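## Task

Flip the green boxed card deck upside down so it rests flat on the mat, a good distance from the robot's base, and release it. The deck may contact only the table (mat included) and the arm's moving parts; contact with anything else is a failure. It fails if it ends up tilted or sticking out past the mat's edge. It only counts if it stays put without the robot holding it. Ending with any other loose object in the gripper is a failure. Open the gripper and move the arm away at the end.

## Robot and tools

Robot: one UFACTORY xArm7, a seven-joint arm with a two-finger parallel gripper and a wrist camera. There is a single arm, so every command row is for that one arm. Cameras: cam_high (a fixed overview, 672x504) and cam_wrist (on the gripper, 672x504). Loose objects may occasionally be nudged by something other than the robot.

Scene frame: origin on the table top straight below the arm's base, +z up, +x forward, +y to the left when facing along +x. The base can be slightly tilted relative to the table. Result lines report end_effector_position (metres) and end_effector_quat_wxyz in this frame, plus linear (m/s) and angular (rad/s) velocities. That position is the point between the finger pads when closed, roughly 2 cm short of the fingertips; it can be off from the truth, more so when reaching far. The fingers point along the gripper's +z and close along its y axis; closing pushes the tips about 10 mm further along +z.

Tool execute_actions, argument actions: a list holding zero or one item. An empty list just reports the current state. A move item is {"rows": [...], "steps": n}, with 1 to 15 rows and steps from 1 to 15 (default 15). Each row is eight plain numbers: seven absolute joint target angles in radians, in the order waist, shoulder, upper arm roll, elbow, forearm roll, wrist pitch, wrist roll, followed by the gripper opening. These are targets to go to, not offsets, on the same scale the Joint positions line prints. Stated joint ranges: waist -6.283..6.283, shoulder -2.059..2.094, upper arm roll -6.283..6.283, elbow -0.192..3.927, forearm roll -6.283..6.283, wrist pitch -1.693..3.142, wrist roll -6.283..6.283. Opening runs from -1 (closed) to +1 (fully open, 0.084 m pad gap). One row is applied per control step of 1/30 s; if there are fewer rows than steps, the final row is held. A wait item is {"steps": n} with n up to 300 and no rows; it returns once that many steps have passed since the previous result. Optional pictures (true/false) controls whether camera images are attached. A refused call sends nothing; a call is refused if a target overshoots a joint's range end by more than 0.010 rad and lies further out than the joint's last reported angle. Real ends may differ by up to 0.010 rad; a target past the real end is clipped there and the result notes "joint sent to its limit" (possibly referring to an earlier move still running).

Motion rules: each joint target moves at most 3.14 rad/s, takes 0.16 s to reach full speed, and all joints are timed to arrive together. Per step, each sent target stays within 0.623 rad of the measured angle, and targets are scaled back if they would place the gripper more than 70 mm from its measured spot. So big moves need several calls. Between calls the arm keeps heading to the last row sent until it has nearly stopped or a step was HELD. "joint command not followed" means the clearance check altered or blocked targets (mount blocks and posts count as part of the arm). HELD marks steps where your row was partly or wholly not sent.

Result lines: Joint positions and Joint velocities list the seven joints (rad, rad/s), then the finger pad gap (m, m/s). grip_measured gives the measured opening on the command scale. To keep hold of something, command an opening clearly below grip_measured; the larger the difference, the harder the squeeze (about 24 N per pad maximum for objects up to ~6 cm). Sending grip_measured back still presses lightly; wide objects may slip. Closing quickly can press harder. Joint torque readings are the full drive output per joint, offset, scaled and noisy, not pure contact force.

Faults: if contact torque reaches a joint's load limit (N m: waist 45.5, shoulder 45.5, upper arm roll 27.3, elbow 27.3, forearm roll 27.3, wrist pitch 18.2, wrist roll 18.2; held weight counts), the arm halts, backs that joint off, pauses 10 s and drops the rest of the call. Holding loads heats motors; MOTOR HOT appears from 65 °C, and at 80 °C the brakes engage until cooled (OVER-TEMPERATURE FAULT). Avoid any stop.

Tool zoom_image: camera ("cam_high" or "cam_wrist") and region [x0, y0, x1, y1] in pixels of that camera's latest image, top-left origin, at most 504x504; returns an enlarged view. Tool read_manual: optional section, only "licences"; returns URDF licence texts, moves nothing. Tool finished_scene: scene, the current scene's number; ends the scene irreversibly, reports success, and starts the next task. Replying with no tool call ends everything.

Typical order: look, locate the deck, approach above it with the gripper open, grasp, lift, rotate the wrist to turn the deck over, lower it flat onto the mat well away from the base, open, rise clear, confirm it is flat and inside the mat, then call finished_scene. Avoid dropping, sliding or slamming the deck, striking or pushing things hard, knocking anything off the table, and finishing with another object gripped.

Each tool is called after "Request:" by a JSON object that holds its "fn" and its "kwargs".

## Session

Request:
{"fn": "execute_actions", "kwargs": {"actions": []}}

Scene clock: 0.00 s of 4100.00 s.
end_effector_position=(+0.5944, +0.5231, +0.2946) grip_measured=+1.00 end_effector_quat_wxyz=(-0.005, +0.687, +0.648, +0.327) end_effector_velocity=(+0.001, -0.000, +0.000) end_effector_angular_velocity=(+0.000, -0.000, -0.001)
Joint positions: [ 0.713  1.333 -0.146  2.291 -0.796  0.631 -0.227  0.084]
Joint velocities: [-0.    -0.    -0.001  0.001  0.001 -0.    -0.001  0.   ]
Joint torques (N m, as the arm reports them, + toward a larger angle): no reading

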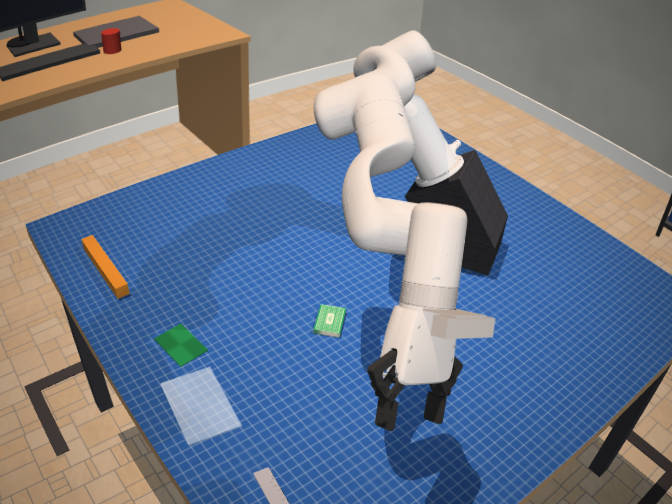

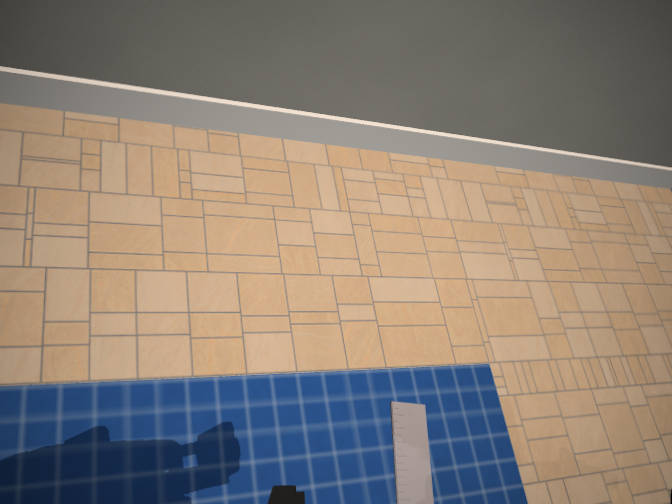

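Request:
{"fn": "execute_actions", "kwargs": {"actions": [{"rows":[[0.5,0.9,0,1.9,0,1.0,0,1]]}], "pictures": false}}

Request:
{"fn": "execute_actions", "kwargs": {"actions": [{"rows":[[0.5,0.9,0,1.9,0,1.0,0,1]]}]}}

Request:
{"fn": "execute_actions", "kwargs": {"actions": [{"steps":30}]}}

Scene clock: 18.37 s of 4100.00 s.
end_effector_position=(+0.5473, +0.3930, +0.3010) grip_measured=+1.00 end_effector_quat_wxyz=(-0.285, +0.892, +0.351, -0.009) end_effector_velocity=(-0.117, -0.076, +0.111) end_effector_angular_velocity=(+0.262, +1.060, -0.380)
Joint positions: [ 0.513  0.929 -0.014  1.933 -0.069  0.971 -0.018  0.084]
Joint velocities: [-0.191 -0.414  0.146 -0.351  0.821  0.342  0.214  0.   ]
Joint torques (N m, as the arm reports them, + toward a larger angle): [ 25.02 -13.3    9.1   17.15  -2.13  -0.77  -0.96]
Steps of this call (steps 1 to 90: nothing new was sent; then 14.87 s passed at rest; steps 91 to 105: all 15 steps of this action). Readings (joint positions):
91: [0.713 1.333 -0.146 2.291 -0.796 0.631 -0.227]
92: [0.711 1.329 -0.144 2.287 -0.789 0.635 -0.224]
94: [0.698 1.298 -0.129 2.253 -0.739 0.665 -0.206]
98: [0.626 1.156 -0.087 2.131 -0.513 0.782 -0.134]
105: the state above

Scene clock: 18.87 s of 4100.00 s.
end_effector_position=(+0.5322, +0.3898, +0.3082) grip_measured=+1.00 end_effector_quat_wxyz=(-0.309, +0.892, +0.328, -0.044) end_effector_velocity=(-0.002, +0.000, +0.001) end_effector_angular_velocity=(+0.003, +0.007, +0.002)
Joint positions: [ 0.5    0.901  0.     1.9   -0.     1.    -0.     0.084]
Joint velocities: [-0.001 -0.003  0.003 -0.004  0.005  0.003  0.    -0.   ]
Joint torques (N m, as the arm reports them, + toward a larger angle): [ 18.47 -20.65   7.84  19.29   0.25  -0.61  -0.32]
Steps of this call (steps 1 to 15: all 15 steps of this action). Readings (joint positions):
1: [0.509 0.919 -0.010 1.923 -0.046 0.980 -0.012]
2: [0.506 0.912 -0.006 1.916 -0.032 0.986 -0.008]
4: [0.504 0.907 -0.001 1.906 -0.015 0.994 -0.004]
8: [0.503 0.904 0.001 1.900 -0.004 0.999 -0.001]
15: the state above

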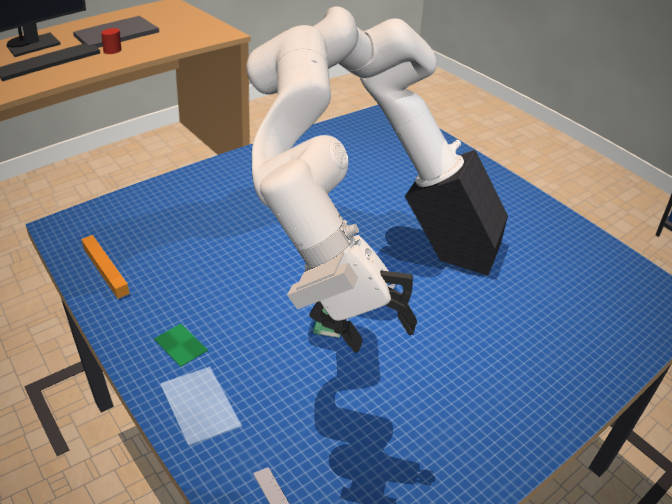

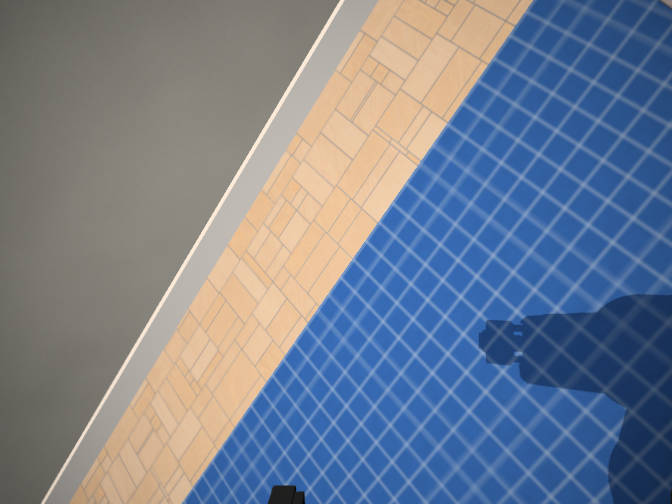

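Scene clock: 19.87 s of 4100.00 s.
end_effector_position=(+0.5324, +0.3895, +0.3084) grip_measured=+1.00 end_effector_quat_wxyz=(-0.309, +0.892, +0.328, -0.044) end_effector_velocity=(-0.000, +0.000, +0.001) end_effector_angular_velocity=(+0.001, +0.001, -0.000)
Joint positions: [ 0.5    0.9    0.     1.9   -0.     1.     0.     0.084]
Joint velocities: [ 0.    -0.     0.     0.001  0.001 -0.     0.    -0.   ]
Joint torques (N m, as the arm reports them, + toward a larger angle): [ 18.5  -20.58   7.64  19.68   0.27  -0.5   -0.49]
Steps of this call (steps 1 to 15: the robot went on to your last target; steps 16 to 30: nothing new was sent). Readings (joint positions):
1: [0.500 0.901 0.000 1.900 -0.000 1.000 -0.000]
2: [0.500 0.900 0.000 1.900 -0.000 1.000 -0.000]
4: [0.500 0.900 0.000 1.900 -0.000 1.000 -0.000]
8: [0.500 0.900 0.000 1.900 -0.000 1.000 -0.000]
30: the state above
The arm was judged still, so your last target was given up. Only a new action makes it travel on or press farther. Fingers that are still opening or closing keep moving.

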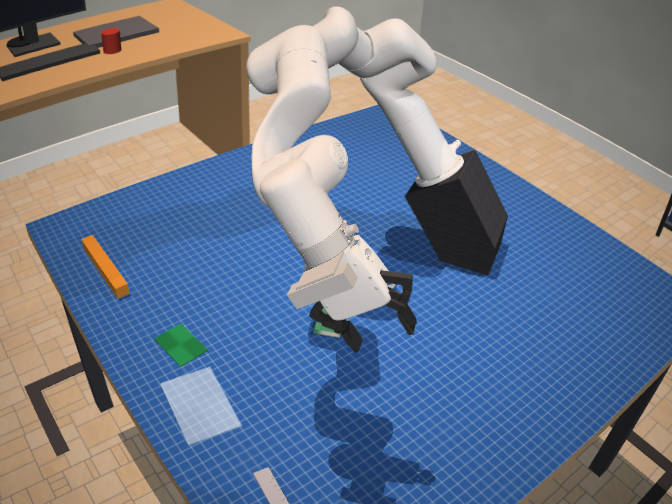

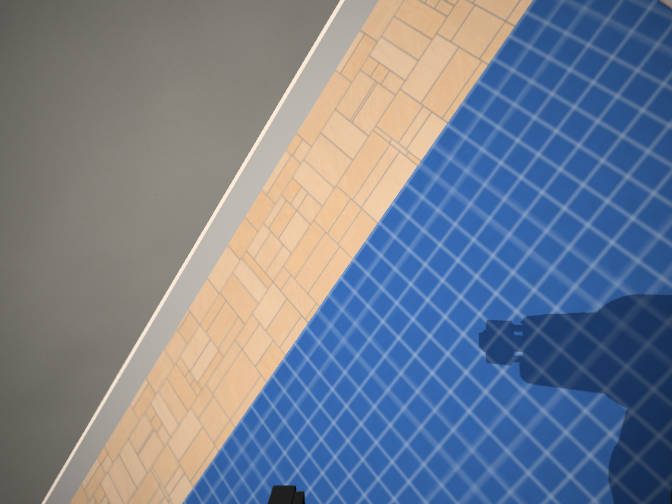

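Request:
{"fn": "execute_actions", "kwargs": {"actions": [{"rows":[[0.53,0.3,0,1.3,-0.4,1.15,0,1]]}], "pictures": false}}

Request:
{"fn": "execute_actions", "kwargs": {"actions": [{"rows":[[0.53,-0.312,0,0.712,-0.647,1.267,0,1]]}], "pictures": false}}

Request:
{"fn": "execute_actions", "kwargs": {"actions": [{"steps":40}]}}

Scene clock: 40.67 s of 4100.00 s.
end_effector_position=(+0.4917, +0.2165, +0.3550) grip_measured=+1.00 end_effector_quat_wxyz=(-0.150, +0.888, +0.434, -0.017) end_effector_velocity=(-0.091, -0.319, +0.051) end_effector_angular_velocity=(-0.445, -0.387, +0.270)
Joint positions: [ 0.526  0.37  -0.     1.373 -0.351  1.132 -0.     0.084]
Joint velocities: [ 0.044 -0.938 -0.004 -0.909 -0.595  0.232 -0.001  0.   ]
Joint torques (N m, as the arm reports them, + toward a larger angle): [13.72 -6.15  8.73 22.18  1.31 -1.22 -0.3 ]
Steps of this call (steps 1 to 90: nothing new was sent; then 17.30 s passed at rest; steps 91 to 105: all 15 steps of this action). Readings (joint positions):
91: [0.500 0.900 0.000 1.899 -0.000 1.000 0.000]
92: [0.500 0.894 0.000 1.893 -0.005 1.002 0.000]
94: [0.502 0.849 -0.000 1.840 -0.038 1.014 0.000]
98: [0.512 0.668 0.000 1.669 -0.155 1.058 -0.000]
105: the state above

Scene clock: 41.17 s of 4100.00 s.
end_effector_position=(+0.4045, +0.0347, +0.3536) grip_measured=+1.00 end_effector_quat_wxyz=(-0.018, +0.877, +0.480, -0.002) end_effector_velocity=(-0.178, -0.277, -0.064) end_effector_angular_velocity=(-0.359, -0.243, +0.103)
Joint positions: [ 0.53  -0.232 -0.     0.79  -0.613  1.252 -0.     0.084]
Joint velocities: [ 0.    -1.039 -0.008 -0.997 -0.414  0.205 -0.001 -0.   ]
Joint torques (N m, as the arm reports them, + toward a larger angle): [ 8.27  1.18  8.16 24.26  0.41 -1.11 -0.45]
Steps of this call (steps 1 to 15: all 15 steps of this action). Readings (joint positions):
1: [0.528 0.344 -0.000 1.348 -0.368 1.138 -0.000]
2: [0.528 0.323 -0.000 1.327 -0.381 1.143 -0.000]
4: [0.528 0.262 0.000 1.261 -0.410 1.156 0.000]
8: [0.529 0.082 -0.000 1.090 -0.484 1.191 0.000]
15: the state above

Scene clock: 42.50 s of 4100.00 s.
end_effector_position=(+0.3907, +0.0139, +0.3482) grip_measured=+1.00 end_effector_quat_wxyz=(-0.001, +0.875, +0.484, +0.001) end_effector_velocity=(-0.001, +0.000, -0.000) end_effector_angular_velocity=(+0.001, +0.002, +0.001)
Joint positions: [ 0.53  -0.312  0.     0.712 -0.647  1.267 -0.     0.084]
Joint velocities: [-0.    -0.     0.    -0.001  0.002 -0.    -0.001 -0.   ]
Joint torques (N m, as the arm reports them, + toward a larger angle): [ 6.43 -6.29  7.25 19.41 -0.42 -0.55 -0.43]
Steps of this call (steps 1 to 30: the robot went on to your last target; steps 31 to 40: nothing new was sent). Readings (joint positions):
1: [0.530 -0.260 -0.001 0.762 -0.624 1.257 -0.000]
2: [0.529 -0.278 -0.001 0.745 -0.632 1.261 -0.000]
4: [0.530 -0.296 -0.000 0.727 -0.640 1.264 -0.000]
8: [0.530 -0.307 0.000 0.716 -0.645 1.266 0.000]
40: the state above
The arm was judged still, so your last target was given up. Only a new action makes it travel on or press farther. Fingers that are still opening or closing keep moving.

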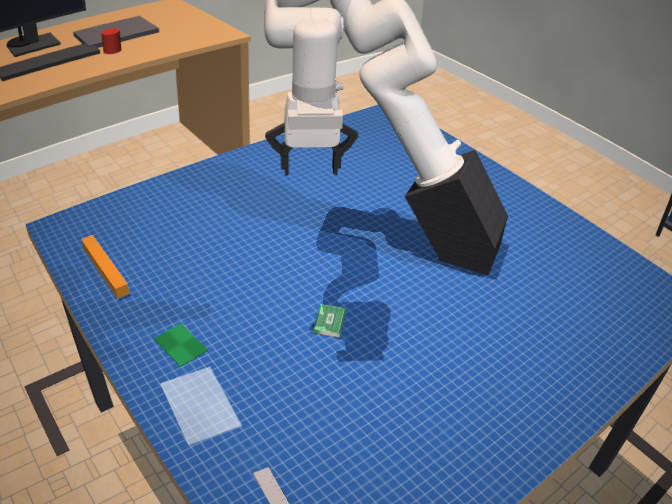

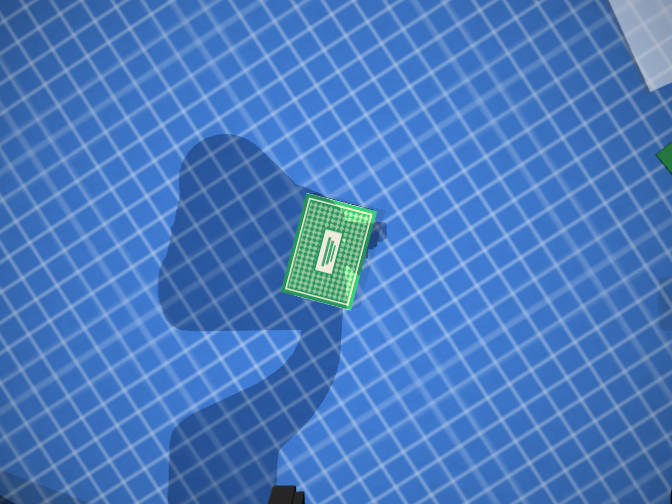

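Request:
{"fn": "execute_actions", "kwargs": {"actions": [{"rows":[[0.4,0.3,0,1.2,-0.62,1.45,0.15,1]]}], "pictures": false}}

Request:
{"fn": "execute_actions", "kwargs": {"actions": [{"rows":[[0.275,0.93,0,1.508,-0.61,1.552,0.3,1]]}], "pictures": false}}

Request:
{"fn": "execute_actions", "kwargs": {"actions": [{"steps":40}]}}

Scene clock: 68.47 s of 4100.00 s.
end_effector_position=(+0.4531, +0.0500, +0.2715) grip_measured=+1.00 end_effector_quat_wxyz=(+0.052, +0.900, +0.400, -0.166) end_effector_velocity=(+0.032, +0.024, -0.032) end_effector_angular_velocity=(-0.107, +0.076, -0.099)
Joint positions: [ 0.404  0.277 -0.002  1.175 -0.621  1.442  0.143  0.084]
Joint velocities: [-0.056  0.266  0.019  0.261  0.014  0.103  0.08   0.   ]
Joint torques (N m, as the arm reports them, + toward a larger angle): [ 15.21 -18.99   9.28  18.72  -0.57  -0.44  -0.33]
Steps of this call (steps 1 to 90: nothing new was sent; then 22.47 s passed at rest; steps 91 to 105: all 15 steps of this action). Readings (joint positions):
91: [0.530 -0.312 0.000 0.712 -0.647 1.267 0.000]
92: [0.529 -0.306 0.000 0.717 -0.647 1.269 0.002]
94: [0.519 -0.259 0.001 0.756 -0.644 1.285 0.014]
98: [0.467 -0.016 0.001 0.951 -0.634 1.355 0.073]
105: the state above

Scene clock: 68.97 s of 4100.00 s.
end_effector_position=(+0.4084, +0.0874, +0.1166) grip_measured=+1.00 end_effector_quat_wxyz=(+0.119, +0.863, +0.363, -0.332) end_effector_velocity=(-0.192, +0.043, -0.346) end_effector_angular_velocity=(-0.579, +0.549, +0.007)
Joint positions: [ 0.294  0.832 -0.     1.459 -0.612  1.536  0.277  0.084]
Joint velocities: [-0.23   1.154 -0.009  0.535  0.019  0.178  0.261 -0.   ]
Joint torques (N m, as the arm reports them, + toward a larger angle): [ 16.96 -23.42   8.38  13.05  -0.2    0.66  -0.14]
Steps of this call (steps 1 to 15: all 15 steps of this action). Readings (joint positions):
1: [0.403 0.284 -0.001 1.183 -0.621 1.445 0.145]
2: [0.401 0.293 -0.000 1.192 -0.620 1.448 0.149]
4: [0.391 0.343 0.002 1.226 -0.619 1.457 0.163]
8: [0.355 0.528 0.000 1.311 -0.617 1.487 0.205]
15: the state above

Scene clock: 70.30 s of 4100.00 s.
end_effector_position=(+0.3923, +0.0913, +0.0883) grip_measured=+1.00 end_effector_quat_wxyz=(+0.132, +0.852, +0.357, -0.359) end_effector_velocity=(-0.001, -0.000, +0.000) end_effector_angular_velocity=(-0.001, +0.002, -0.000)
Joint positions: [ 0.275  0.93   0.     1.508 -0.61   1.552  0.3    0.084]
Joint velocities: [-0.     0.     0.001 -0.001  0.001  0.001  0.     0.   ]
Joint torques (N m, as the arm reports them, + toward a larger angle): [ 16.81 -18.51   7.86  12.46  -0.06   0.71  -0.4 ]
Steps of this call (steps 1 to 30: the robot went on to your last target; steps 31 to 40: nothing new was sent). Readings (joint positions):
1: [0.287 0.867 -0.001 1.474 -0.611 1.541 0.284]
2: [0.282 0.891 -0.001 1.482 -0.611 1.545 0.289]
4: [0.278 0.914 -0.001 1.493 -0.610 1.549 0.295]
8: [0.277 0.923 0.001 1.508 -0.610 1.551 0.299]
40: the state above
The arm was judged still, so your last target was given up. Only a new action makes it travel on or press farther. Fingers that are still opening or closing keep moving.

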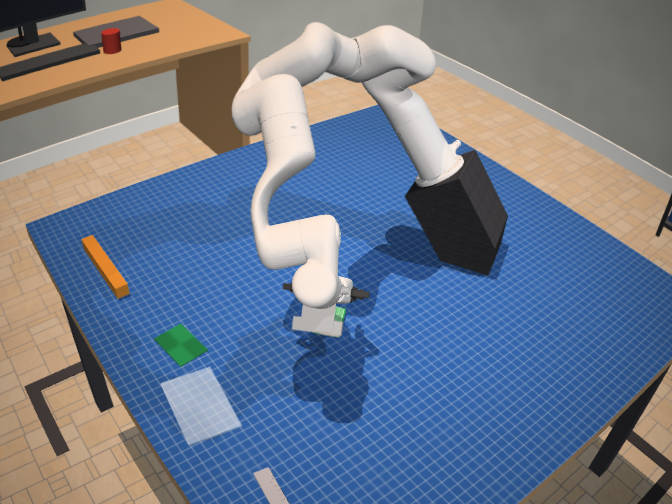

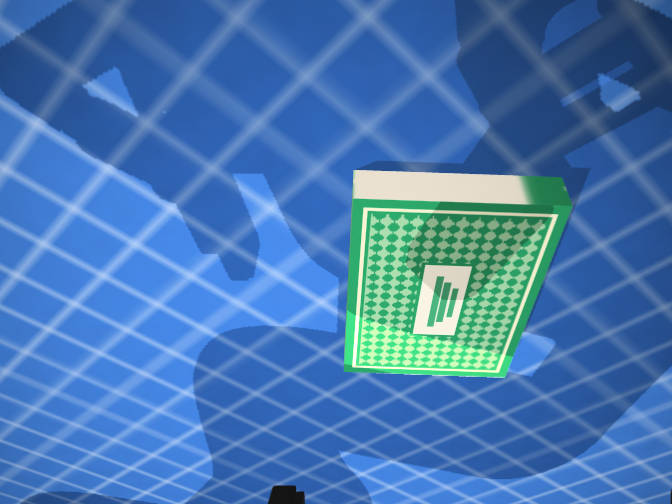

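Request:
{"fn": "execute_actions", "kwargs": {"actions": [{"rows":[[0.24,0.995,0,1.545,-0.64,1.523,0.315,1],[0.24,0.995,0,1.545,-0.64,1.523,0.315,1],[0.24,0.995,0,1.545,-0.64,1.523,0.315,1],[0.24,0.995,0,1.545,-0.64,1.523,0.315,1],[0.24,0.995,0,1.545,-0.64,1.523,0.315,1],[0.24,0.995,0,1.545,-0.64,1.523,0.315,1],[0.207,1.055,0,1.585,-0.67,1.495,0.33,1]]}], "pictures": false}}

Request:
{"fn": "execute_actions", "kwargs": {"actions": [{"steps":15}]}}

Scene clock: 75.90 s of 4100.00 s.
end_effector_position=(+0.3928, +0.0886, +0.0312) grip_measured=+1.00 end_effector_quat_wxyz=(+0.139, +0.856, +0.344, -0.359) end_effector_velocity=(+0.017, +0.020, -0.003) end_effector_angular_velocity=(+0.042, -0.048, -0.011)
Joint positions: [ 0.208  1.052 -0.001  1.581 -0.668  1.497  0.329  0.084]
Joint velocities: [-0.006  0.021  0.026  0.051 -0.021 -0.024  0.009  0.   ]
Joint torques (N m, as the arm reports them, + toward a larger angle): [ 17.58 -19.47   8.19  11.81  -0.01   0.63  -0.41]
Steps of this call (steps 1 to 90: nothing new was sent; then 2.10 s passed at rest; steps 91 to 105: all 15 steps of this action). Readings (joint positions):
91: [0.275 0.930 0.000 1.508 -0.610 1.552 0.300]
92: [0.272 0.935 0.001 1.512 -0.613 1.549 0.302]
94: [0.258 0.964 0.003 1.532 -0.627 1.535 0.308]
98: [0.238 0.997 -0.002 1.544 -0.641 1.523 0.315]
105: the state above

Scene clock: 76.40 s of 4100.00 s.
end_effector_position=(+0.3937, +0.0898, +0.0305) grip_measured=+1.00 end_effector_quat_wxyz=(+0.139, +0.857, +0.344, -0.357) end_effector_velocity=(-0.000, +0.000, -0.000) end_effector_angular_velocity=(-0.000, -0.001, -0.000)
Joint positions: [ 0.207  1.055  0.     1.585 -0.67   1.495  0.33   0.084]
Joint velocities: [-0.     0.001  0.001 -0.    -0.001 -0.001  0.002 -0.   ]
Joint torques (N m, as the arm reports them, + toward a larger angle): [ 16.52 -18.5    7.78  11.18  -0.32   0.57  -0.26]
Steps of this call (steps 1 to 15: the robot went on to your last target). Readings (joint positions):
1: [0.208 1.053 -0.001 1.583 -0.669 1.496 0.329]
2: [0.208 1.053 0.000 1.584 -0.669 1.496 0.330]
4: [0.208 1.053 0.001 1.585 -0.669 1.495 0.330]
8: [0.207 1.054 0.000 1.585 -0.670 1.495 0.330]
15: the state above
The arm was judged still, so your last target was given up. Only a new action makes it travel on or press farther. Fingers that are still opening or closing keep moving.

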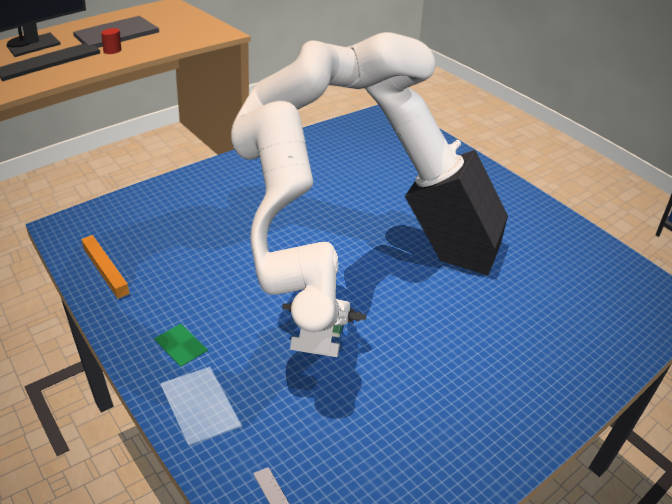

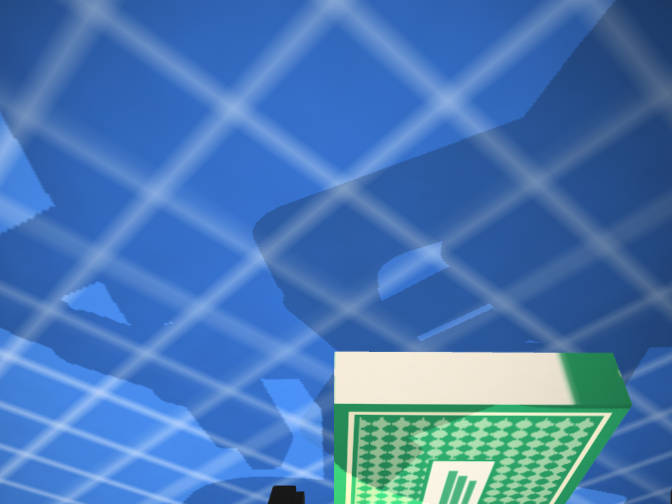

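Request:
{"fn": "execute_actions", "kwargs": {"actions": [{"rows":[[0.198,1.072,0,1.596,-0.678,1.487,0.334,1]],"steps":12}], "pictures": false}}

Request:
{"fn": "execute_actions", "kwargs": {"actions": [{"rows":[[0.198,1.072,0,1.596,-0.678,1.487,0.334,0.7],[0.198,1.072,0,1.596,-0.678,1.487,0.334,0.6],[0.198,1.072,0,1.596,-0.678,1.487,0.334,0.6],[0.198,1.072,0,1.596,-0.678,1.487,0.334,0.5],[0.198,1.072,0,1.596,-0.678,1.487,0.334,0.5],[0.198,1.072,0,1.596,-0.678,1.487,0.334,0.4],[0.198,1.072,0,1.596,-0.678,1.487,0.334,0.3],[0.198,1.072,0,1.596,-0.678,1.487,0.334,0]]}], "pictures": false}}

Request:
{"fn": "execute_actions", "kwargs": {"actions": [{"rows":[[0.275,0.93,0,1.508,-0.61,1.552,0.3,0]]}]}}

Scene clock: 82.00 s of 4100.00 s.
end_effector_position=(+0.3937, +0.0898, +0.0228) grip_measured=+1.00 end_effector_quat_wxyz=(+0.139, +0.858, +0.343, -0.357) end_effector_velocity=(+0.001, +0.001, -0.000) end_effector_angular_velocity=(+0.002, -0.003, +0.001)
Joint positions: [ 0.198  1.072  0.     1.596 -0.678  1.487  0.334  0.084]
Joint velocities: [ 0.     0.001  0.001  0.003 -0.001 -0.001  0.    -0.   ]
Joint torques (N m, as the arm reports them, + toward a larger angle): [ 16.42 -18.77   7.51  10.92  -0.35   0.66  -0.2 ]
Steps of this call (steps 1 to 90: nothing new was sent; then 2.20 s passed at rest; steps 91 to 102: all 12 steps of this action). Readings (joint positions):
91: [0.207 1.055 0.000 1.585 -0.670 1.495 0.330]
92: [0.205 1.059 0.001 1.589 -0.672 1.493 0.331]
94: [0.201 1.067 0.000 1.593 -0.676 1.489 0.333]
98: [0.198 1.072 -0.001 1.595 -0.678 1.488 0.334]
102: the state above

Scene clock: 82.50 s of 4100.00 s.
end_effector_position=(+0.3925, +0.0926, +0.0240) grip_measured=+0.24 end_effector_quat_wxyz=(+0.138, +0.858, +0.344, -0.356) end_effector_velocity=(+0.001, -0.002, -0.001) end_effector_angular_velocity=(-0.003, -0.002, -0.003)
Joint positions: [ 0.2    1.072  0.005  1.596 -0.676  1.487  0.334  0.054]
Joint velocities: [-0.001  0.001 -0.004  0.002 -0.001 -0.001  0.001  0.   ]
Joint torques (N m, as the arm reports them, + toward a larger angle): [  9.93 -18.22   0.62  12.73  -4.31   0.64   0.18]
Steps of this call (steps 1 to 15: all 15 steps of this action). Readings (joint positions):
1: [0.198 1.072 0.000 1.596 -0.678 1.487 0.334]
2: [0.198 1.072 0.000 1.596 -0.678 1.487 0.334]
4: [0.198 1.072 0.001 1.596 -0.677 1.487 0.334]
8: [0.200 1.072 0.006 1.595 -0.676 1.487 0.334]
15: the state above

Scene clock: 83.00 s of 4100.00 s.
end_effector_position=(+0.3918, +0.0893, +0.0862) grip_measured=+0.24 end_effector_quat_wxyz=(+0.133, +0.852, +0.355, -0.361) end_effector_velocity=(+0.005, +0.005, +0.010) end_effector_angular_velocity=(+0.015, -0.009, -0.006)
Joint positions: [ 0.273  0.933 -0.003  1.508 -0.611  1.552  0.3    0.054]
Joint velocities: [ 0.008 -0.018  0.007  0.004  0.008  0.005 -0.003  0.   ]
Joint torques (N m, as the arm reports them, + toward a larger angle): [ 17.73 -18.98   8.42  12.8    0.02   0.89  -0.42]
Steps of this call (steps 1 to 15: all 15 steps of this action). Readings (joint positions):
1: [0.200 1.071 0.004 1.595 -0.676 1.487 0.334]
2: [0.203 1.067 0.002 1.592 -0.675 1.489 0.332]
4: [0.220 1.026 -0.012 1.560 -0.656 1.511 0.322]
8: [0.267 0.942 -0.000 1.525 -0.621 1.543 0.305]
15: the state above

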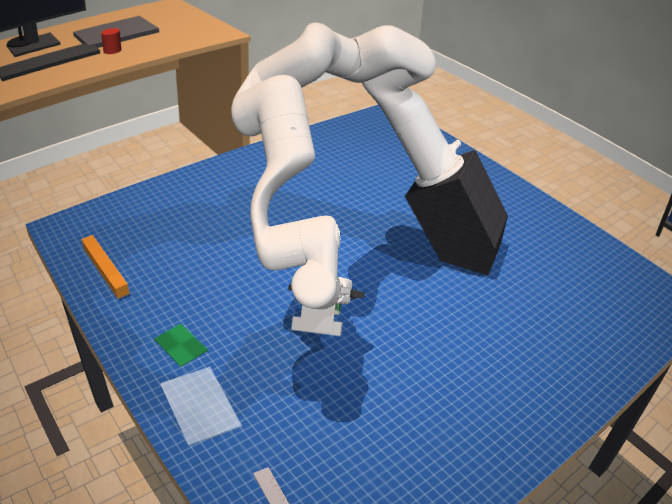

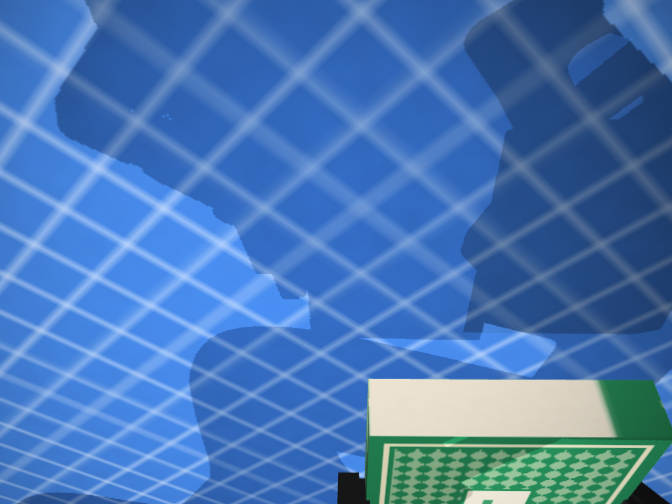

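Request:
{"fn": "execute_actions", "kwargs": {"actions": [{"rows":[[0.1,0.45,0,1.3,-0.45,1.3,0.2,-0.3]]}], "pictures": false}}

Request:
{"fn": "execute_actions", "kwargs": {"actions": [{"rows":[[-0.6,-0.05,0,1.1,-0.2,0.8,0.1,-0.3]]}], "pictures": false}}

Request:
{"fn": "execute_actions", "kwargs": {"actions": [{"rows":[[-1.28,-0.2,0,1.0,0,0.2,0,-0.3]]}], "pictures": false}}

Request:
{"fn": "execute_actions", "kwargs": {"actions": [{"rows":[[-1.28,-0.1,0,0.7,0,-0.5,0,-0.3]]}], "pictures": false}}

Request:
{"fn": "execute_actions", "kwargs": {"actions": [{"rows":[[-1.28,0.198,0,0.432,0,-1.184,0,-0.3]]}], "pictures": false}}

Request:
{"fn": "execute_actions", "kwargs": {"actions": [{"steps":30}]}}

Scene clock: 97.17 s of 4100.00 s.
end_effector_position=(+0.4755, +0.0252, +0.1641) grip_measured=+0.24 end_effector_quat_wxyz=(-0.043, +0.938, +0.230, -0.254) end_effector_velocity=(-0.013, -0.001, +0.027) end_effector_angular_velocity=(+0.157, -0.033, -0.070)
Joint positions: [ 0.105  0.466 -0.003  1.313 -0.458  1.312  0.205  0.054]
Joint velocities: [-0.064 -0.179  0.044 -0.173  0.087 -0.13  -0.054 -0.   ]
Joint torques (N m, as the arm reports them, + toward a larger angle): [ 17.   -11.62   9.98  11.68  -0.34   0.39  -0.33]
Steps of this call (steps 1 to 15: the robot went on to your last target; steps 16 to 90: nothing new was sent; then 10.67 s passed at rest; steps 91 to 105: all 15 steps of this action). Readings (joint positions):
91: [0.275 0.930 0.000 1.508 -0.610 1.552 0.300]
92: [0.273 0.925 0.001 1.504 -0.608 1.548 0.298]
94: [0.257 0.881 0.004 1.477 -0.590 1.521 0.288]
98: [0.188 0.690 -0.001 1.407 -0.530 1.426 0.250]
105: the state above

Scene clock: 97.67 s of 4100.00 s.
end_effector_position=(+0.5303, -0.1461, +0.1531) grip_measured=+0.24 end_effector_quat_wxyz=(-0.144, +0.978, -0.021, -0.149) end_effector_velocity=(+0.061, -0.458, +0.004) end_effector_angular_velocity=(-0.043, -0.415, -1.235)
Joint positions: [-0.304  0.163 -0.001  1.184 -0.305  1.009  0.142  0.054]
Joint velocities: [-0.91  -0.651  0.001 -0.257  0.322 -0.638 -0.129 -0.   ]
Joint torques (N m, as the arm reports them, + toward a larger angle): [ 11.51 -17.31   8.02  15.39   0.04   0.14  -0.51]
Steps of this call (steps 1 to 15: all 15 steps of this action). Readings (joint positions):
1: [0.103 0.461 -0.002 1.308 -0.455 1.308 0.203]
2: [0.098 0.456 0.002 1.301 -0.451 1.300 0.201]
4: [0.056 0.422 0.012 1.279 -0.430 1.260 0.193]
8: [-0.083 0.319 0.000 1.246 -0.382 1.163 0.173]
15: the state above

Scene clock: 98.17 s of 4100.00 s.
end_effector_position=(+0.5237, -0.3793, +0.1409) grip_measured=+0.24 end_effector_quat_wxyz=(-0.113, +0.953, -0.282, +0.016) end_effector_velocity=(-0.153, -0.466, -0.011) end_effector_angular_velocity=(-0.490, -0.239, -0.947)
Joint positions: [-0.75  -0.035 -0.     1.085 -0.143  0.605  0.067  0.054]
Joint velocities: [-0.851 -0.259 -0.    -0.142  0.229 -0.644 -0.108 -0.   ]
Joint torques (N m, as the arm reports them, + toward a larger angle): [  6.64 -19.01   4.66  16.91  -0.26  -0.28  -0.33]
Steps of this call (steps 1 to 15: all 15 steps of this action). Readings (joint positions):
1: [-0.334 0.141 -0.001 1.175 -0.294 0.987 0.138]
2: [-0.364 0.122 -0.001 1.167 -0.281 0.960 0.132]
4: [-0.426 0.089 -0.000 1.150 -0.252 0.898 0.118]
8: [-0.547 0.035 -0.001 1.121 -0.204 0.776 0.096]
15: the state above

Scene clock: 98.67 s of 4100.00 s.
end_effector_position=(+0.3940, -0.5474, +0.1131) grip_measured=+0.24 end_effector_quat_wxyz=(+0.043, +0.874, -0.453, +0.171) end_effector_velocity=(-0.213, -0.359, +0.149) end_effector_angular_velocity=(-1.332, -0.587, -0.691)
Joint positions: [-1.139 -0.084 -0.     0.809 -0.038 -0.081  0.018  0.054]
Joint velocities: [-0.629 -0.078  0.011 -0.479  0.169 -1.884 -0.08   0.   ]
Joint torques (N m, as the arm reports them, + toward a larger angle): [  3.74 -18.91   1.85  14.22  -0.68  -1.08  -0.48]
Steps of this call (steps 1 to 15: all 15 steps of this action). Readings (joint positions):
1: [-0.778 -0.043 -0.000 1.080 -0.136 0.583 0.064]
2: [-0.805 -0.050 -0.000 1.072 -0.128 0.554 0.060]
4: [-0.861 -0.057 0.000 1.035 -0.113 0.482 0.053]
8: [-0.971 -0.065 -0.000 0.940 -0.083 0.315 0.039]
15: the state above

Scene clock: 99.17 s of 4100.00 s.
end_effector_position=(+0.2817, -0.5112, +0.0856) grip_measured=+0.24 end_effector_quat_wxyz=(+0.174, +0.806, -0.478, +0.302) end_effector_velocity=(-0.083, +0.019, +0.142) end_effector_angular_velocity=(-0.765, -0.330, -0.107)
Joint positions: [-1.271  0.175 -0.001  0.459 -0.003 -1.063  0.001  0.054]
Joint velocities: [-0.11   0.284  0.006 -0.347  0.031 -1.462 -0.016  0.   ]
Joint torques (N m, as the arm reports them, + toward a larger angle): [  1.88 -18.33   0.11   7.15  -0.65  -0.49  -0.32]
Steps of this call (steps 1 to 15: all 15 steps of this action). Readings (joint positions):
1: [-1.160 -0.086 -0.000 0.793 -0.033 -0.143 0.015]
2: [-1.177 -0.085 -0.001 0.776 -0.029 -0.200 0.014]
4: [-1.194 -0.056 -0.004 0.735 -0.025 -0.287 0.012]
8: [-1.218 0.038 0.002 0.625 -0.018 -0.499 0.008]
15: the state above

Scene clock: 100.17 s of 4100.00 s.
end_effector_position=(+0.2753, -0.5098, +0.0986) grip_measured=+0.24 end_effector_quat_wxyz=(+0.195, +0.794, -0.474, +0.328) end_effector_velocity=(+0.000, +0.001, -0.000) end_effector_angular_velocity=(+0.001, +0.001, +0.002)
Joint positions: [-1.28   0.198  0.     0.432 -0.    -1.184  0.     0.054]
Joint velocities: [-0.     0.     0.001 -0.001 -0.     0.    -0.001 -0.   ]
Joint torques (N m, as the arm reports them, + toward a larger angle): [  1.72 -15.06   0.12   1.45  -0.85  -1.44  -0.17]
Steps of this call (steps 1 to 30: the robot went on to your last target). Readings (joint positions):
1: [-1.274 0.183 -0.000 0.450 -0.002 -1.103 0.001]
2: [-1.276 0.187 -0.000 0.444 -0.001 -1.129 0.001]
4: [-1.278 0.192 0.000 0.439 -0.001 -1.159 0.000]
8: [-1.279 0.196 0.000 0.435 -0.000 -1.178 0.000]
30: the state above
The arm was judged still, so your last target was given up. Only a new action makes it travel on or press farther. Fingers that are still opening or closing keep moving.

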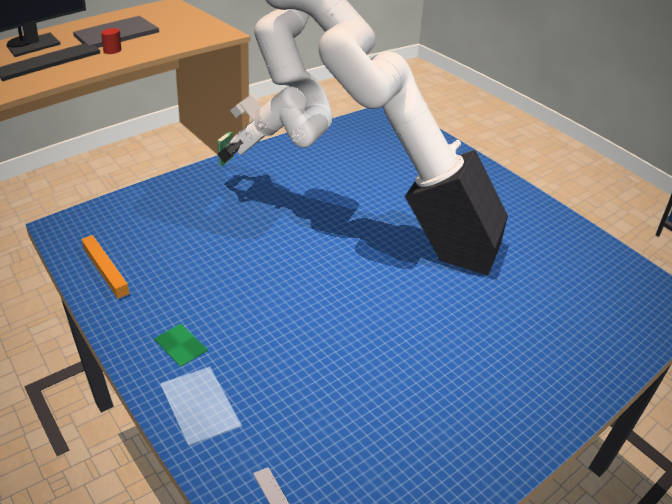

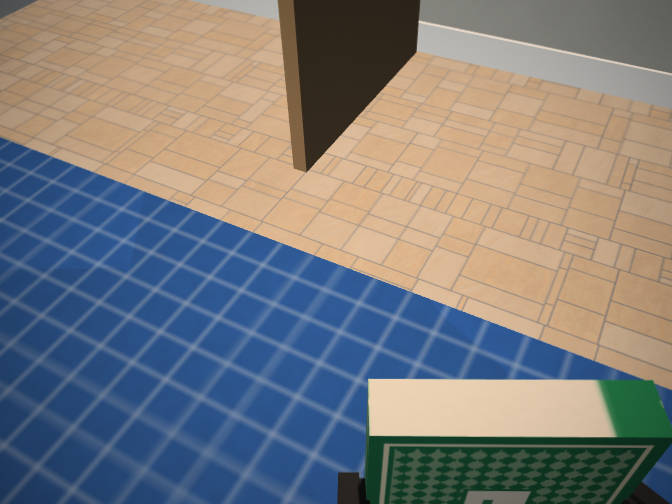

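Request:
{"fn": "execute_actions", "kwargs": {"actions": [{"rows":[[-1.28,0.39,0,0.55,0,-1.258,0,-0.3]]}], "pictures": false}}

Request:
{"fn": "execute_actions", "kwargs": {"actions": [{"steps":10}]}}

Request:
{"fn": "zoom_image", "kwargs": {"camera": "cam_high", "region": [180,120,300,210]}}

Scene clock: 104.37 s of 4100.00 s.
end_effector_position=(+0.2755, -0.5102, +0.0539) grip_measured=+0.24 end_effector_quat_wxyz=(+0.195, +0.794, -0.474, +0.328) end_effector_velocity=(+0.000, -0.000, -0.004) end_effector_angular_velocity=(-0.002, -0.001, -0.000)
Joint positions: [-1.28   0.387 -0.     0.549  0.    -1.257  0.     0.054]
Joint velocities: [ 0.     0.018  0.     0.012  0.    -0.009  0.    -0.   ]
Joint torques (N m, as the arm reports them, + toward a larger angle): [  1.25 -15.57   0.19   0.07  -0.5   -1.34  -0.49]
Steps of this call (steps 1 to 90: nothing new was sent; then 0.70 s passed at rest; steps 91 to 105: all 15 steps of this action). Readings (joint positions):
91: [-1.280 0.198 -0.000 0.432 -0.000 -1.184 -0.000]
92: [-1.280 0.204 -0.000 0.436 -0.000 -1.187 0.000]
94: [-1.280 0.250 -0.000 0.466 -0.000 -1.207 0.000]
98: [-1.280 0.364 0.000 0.532 -0.000 -1.245 -0.000]
105: the state above

Scene clock: 104.70 s of 4100.00 s.
end_effector_position=(+0.2754, -0.5100, +0.0532) grip_measured=+0.24 end_effector_quat_wxyz=(+0.195, +0.794, -0.474, +0.328) end_effector_velocity=(-0.000, +0.000, -0.001) end_effector_angular_velocity=(+0.000, +0.001, +0.000)
Joint positions: [-1.28   0.39  -0.     0.55  -0.    -1.258  0.     0.054]
Joint velocities: [-0.001  0.002  0.001  0.001  0.001  0.    -0.001 -0.   ]
Joint torques (N m, as the arm reports them, + toward a larger angle): [  1.61 -15.76  -0.27   0.43  -0.31  -1.33  -0.49]
Steps of this call (steps 1 to 10: the robot went on to your last target). Readings (joint positions):
1: [-1.280 0.388 -0.000 0.549 0.000 -1.258 0.000]
2: [-1.280 0.388 -0.000 0.549 -0.000 -1.258 0.000]
4: [-1.280 0.389 -0.000 0.550 -0.000 -1.258 0.000]
8: [-1.280 0.390 -0.000 0.550 -0.000 -1.258 0.000]
10: the state above

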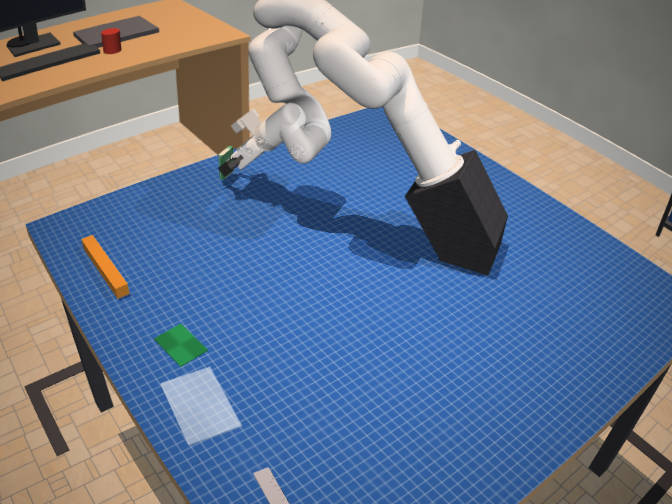

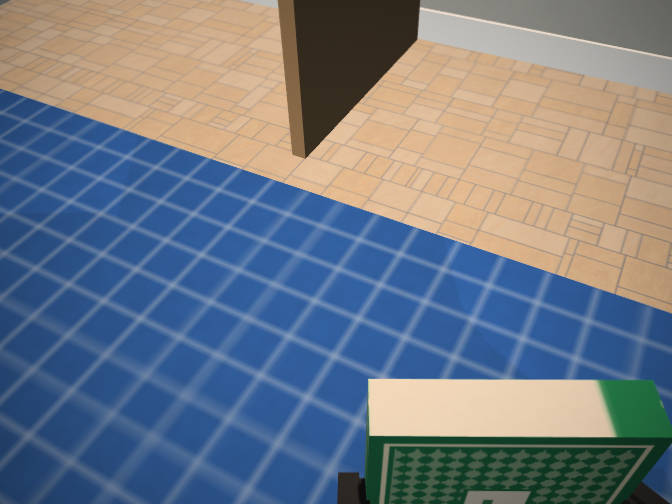

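Region (180, 120, 300, 210) of cam_high's 672x504 image, scaled by 4.200, with more detail than that image has; it fills the top 378 rows of this view, and the rest is white.

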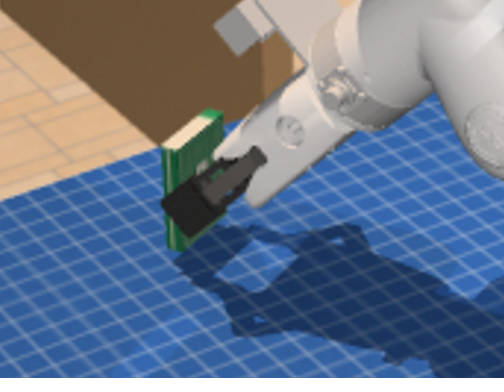

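Close; lower slowly, watching torque.

Request:
{"fn": "execute_actions", "kwargs": {"actions": [{"rows":[[-1.28,0.415,0,0.567,0,-1.266,0,-0.3]],"steps":12}], "pictures": false}}

Request:
{"fn": "execute_actions", "kwargs": {"actions": [{"rows":[[-1.28,0.435,0,0.58,0,-1.273,0,-0.3]],"steps":12}]}}

Request:
{"fn": "zoom_image", "kwargs": {"camera": "cam_high", "region": [180,120,300,210]}}

Scene clock: 108.20 s of 4100.00 s.
end_effector_position=(+0.2753, -0.5099, +0.0470) grip_measured=+0.24 end_effector_quat_wxyz=(+0.195, +0.794, -0.474, +0.328) end_effector_velocity=(+0.000, +0.000, -0.001) end_effector_angular_velocity=(+0.000, +0.000, +0.001)
Joint positions: [-1.28   0.415 -0.     0.567  0.    -1.266  0.     0.054]
Joint velocities: [ 0.     0.003  0.     0.001 -0.001 -0.002 -0.    -0.   ]
Joint torques (N m, as the arm reports them, + toward a larger angle): [  1.33 -15.35  -0.2   -0.19  -0.53  -1.29  -0.42]
Steps of this call (steps 1 to 15: the robot went on to your last target; steps 16 to 90: nothing new was sent; then 0.10 s passed at rest; steps 91 to 102: all 12 steps of this action). Readings (joint positions):
91: [-1.280 0.390 -0.000 0.550 -0.000 -1.258 0.000]
92: [-1.280 0.395 -0.000 0.554 -0.000 -1.260 0.000]
94: [-1.280 0.407 -0.000 0.562 0.000 -1.263 -0.000]
98: [-1.280 0.414 0.000 0.566 -0.000 -1.265 -0.000]
102: the state above

Scene clock: 108.60 s of 4100.00 s.
end_effector_position=(+0.2753, -0.5097, +0.0423) grip_measured=+0.24 end_effector_quat_wxyz=(+0.195, +0.794, -0.474, +0.328) end_effector_velocity=(-0.000, -0.000, -0.000) end_effector_angular_velocity=(-0.001, -0.001, -0.002)
Joint positions: [-1.28   0.434  0.     0.58  -0.    -1.274 -0.     0.054]
Joint velocities: [ 0.     0.003  0.     0.002  0.002 -0.001  0.001  0.   ]
Joint torques (N m, as the arm reports them, + toward a larger angle): [  1.16 -14.43  -0.2    0.07  -0.57  -0.73  -0.32]
Steps of this call (steps 1 to 12: all 12 steps of this action). Readings (joint positions):
1: [-1.280 0.415 -0.000 0.567 -0.000 -1.266 0.000]
2: [-1.280 0.419 -0.000 0.570 -0.000 -1.268 0.000]
4: [-1.280 0.429 -0.000 0.576 0.000 -1.271 -0.000]
8: [-1.280 0.434 0.000 0.579 -0.000 -1.273 -0.000]
12: the state above

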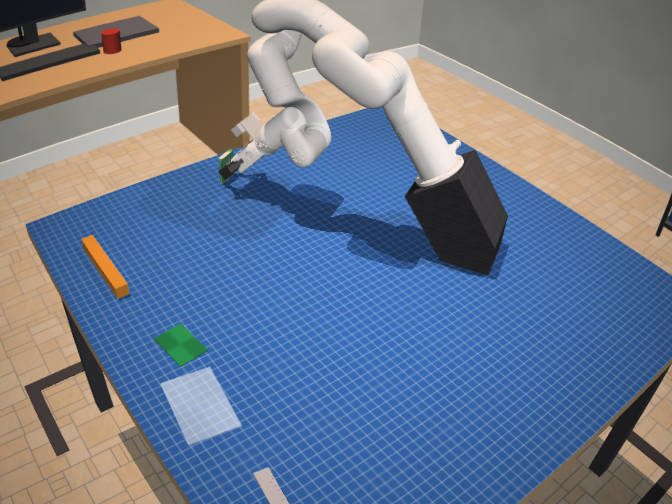

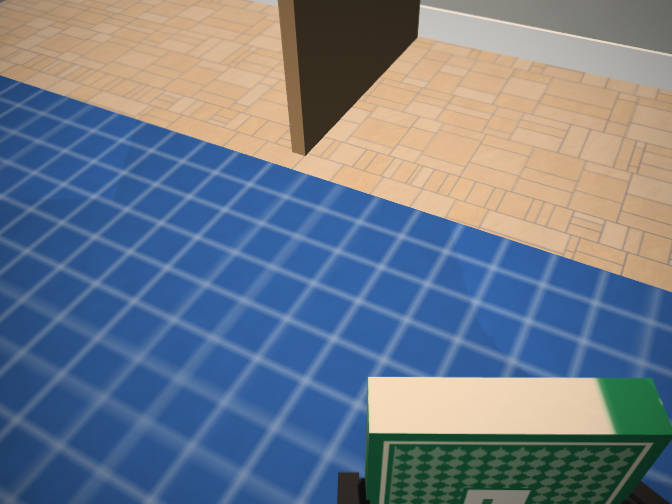

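Region (180, 120, 300, 210) of cam_high's 672x504 image, scaled by 4.200, with more detail than that image has; it fills the top 378 rows of this view, and the rest is white.

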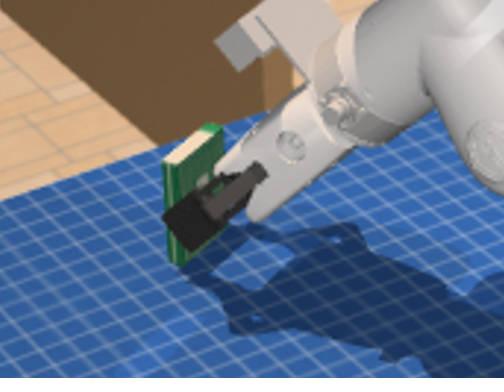

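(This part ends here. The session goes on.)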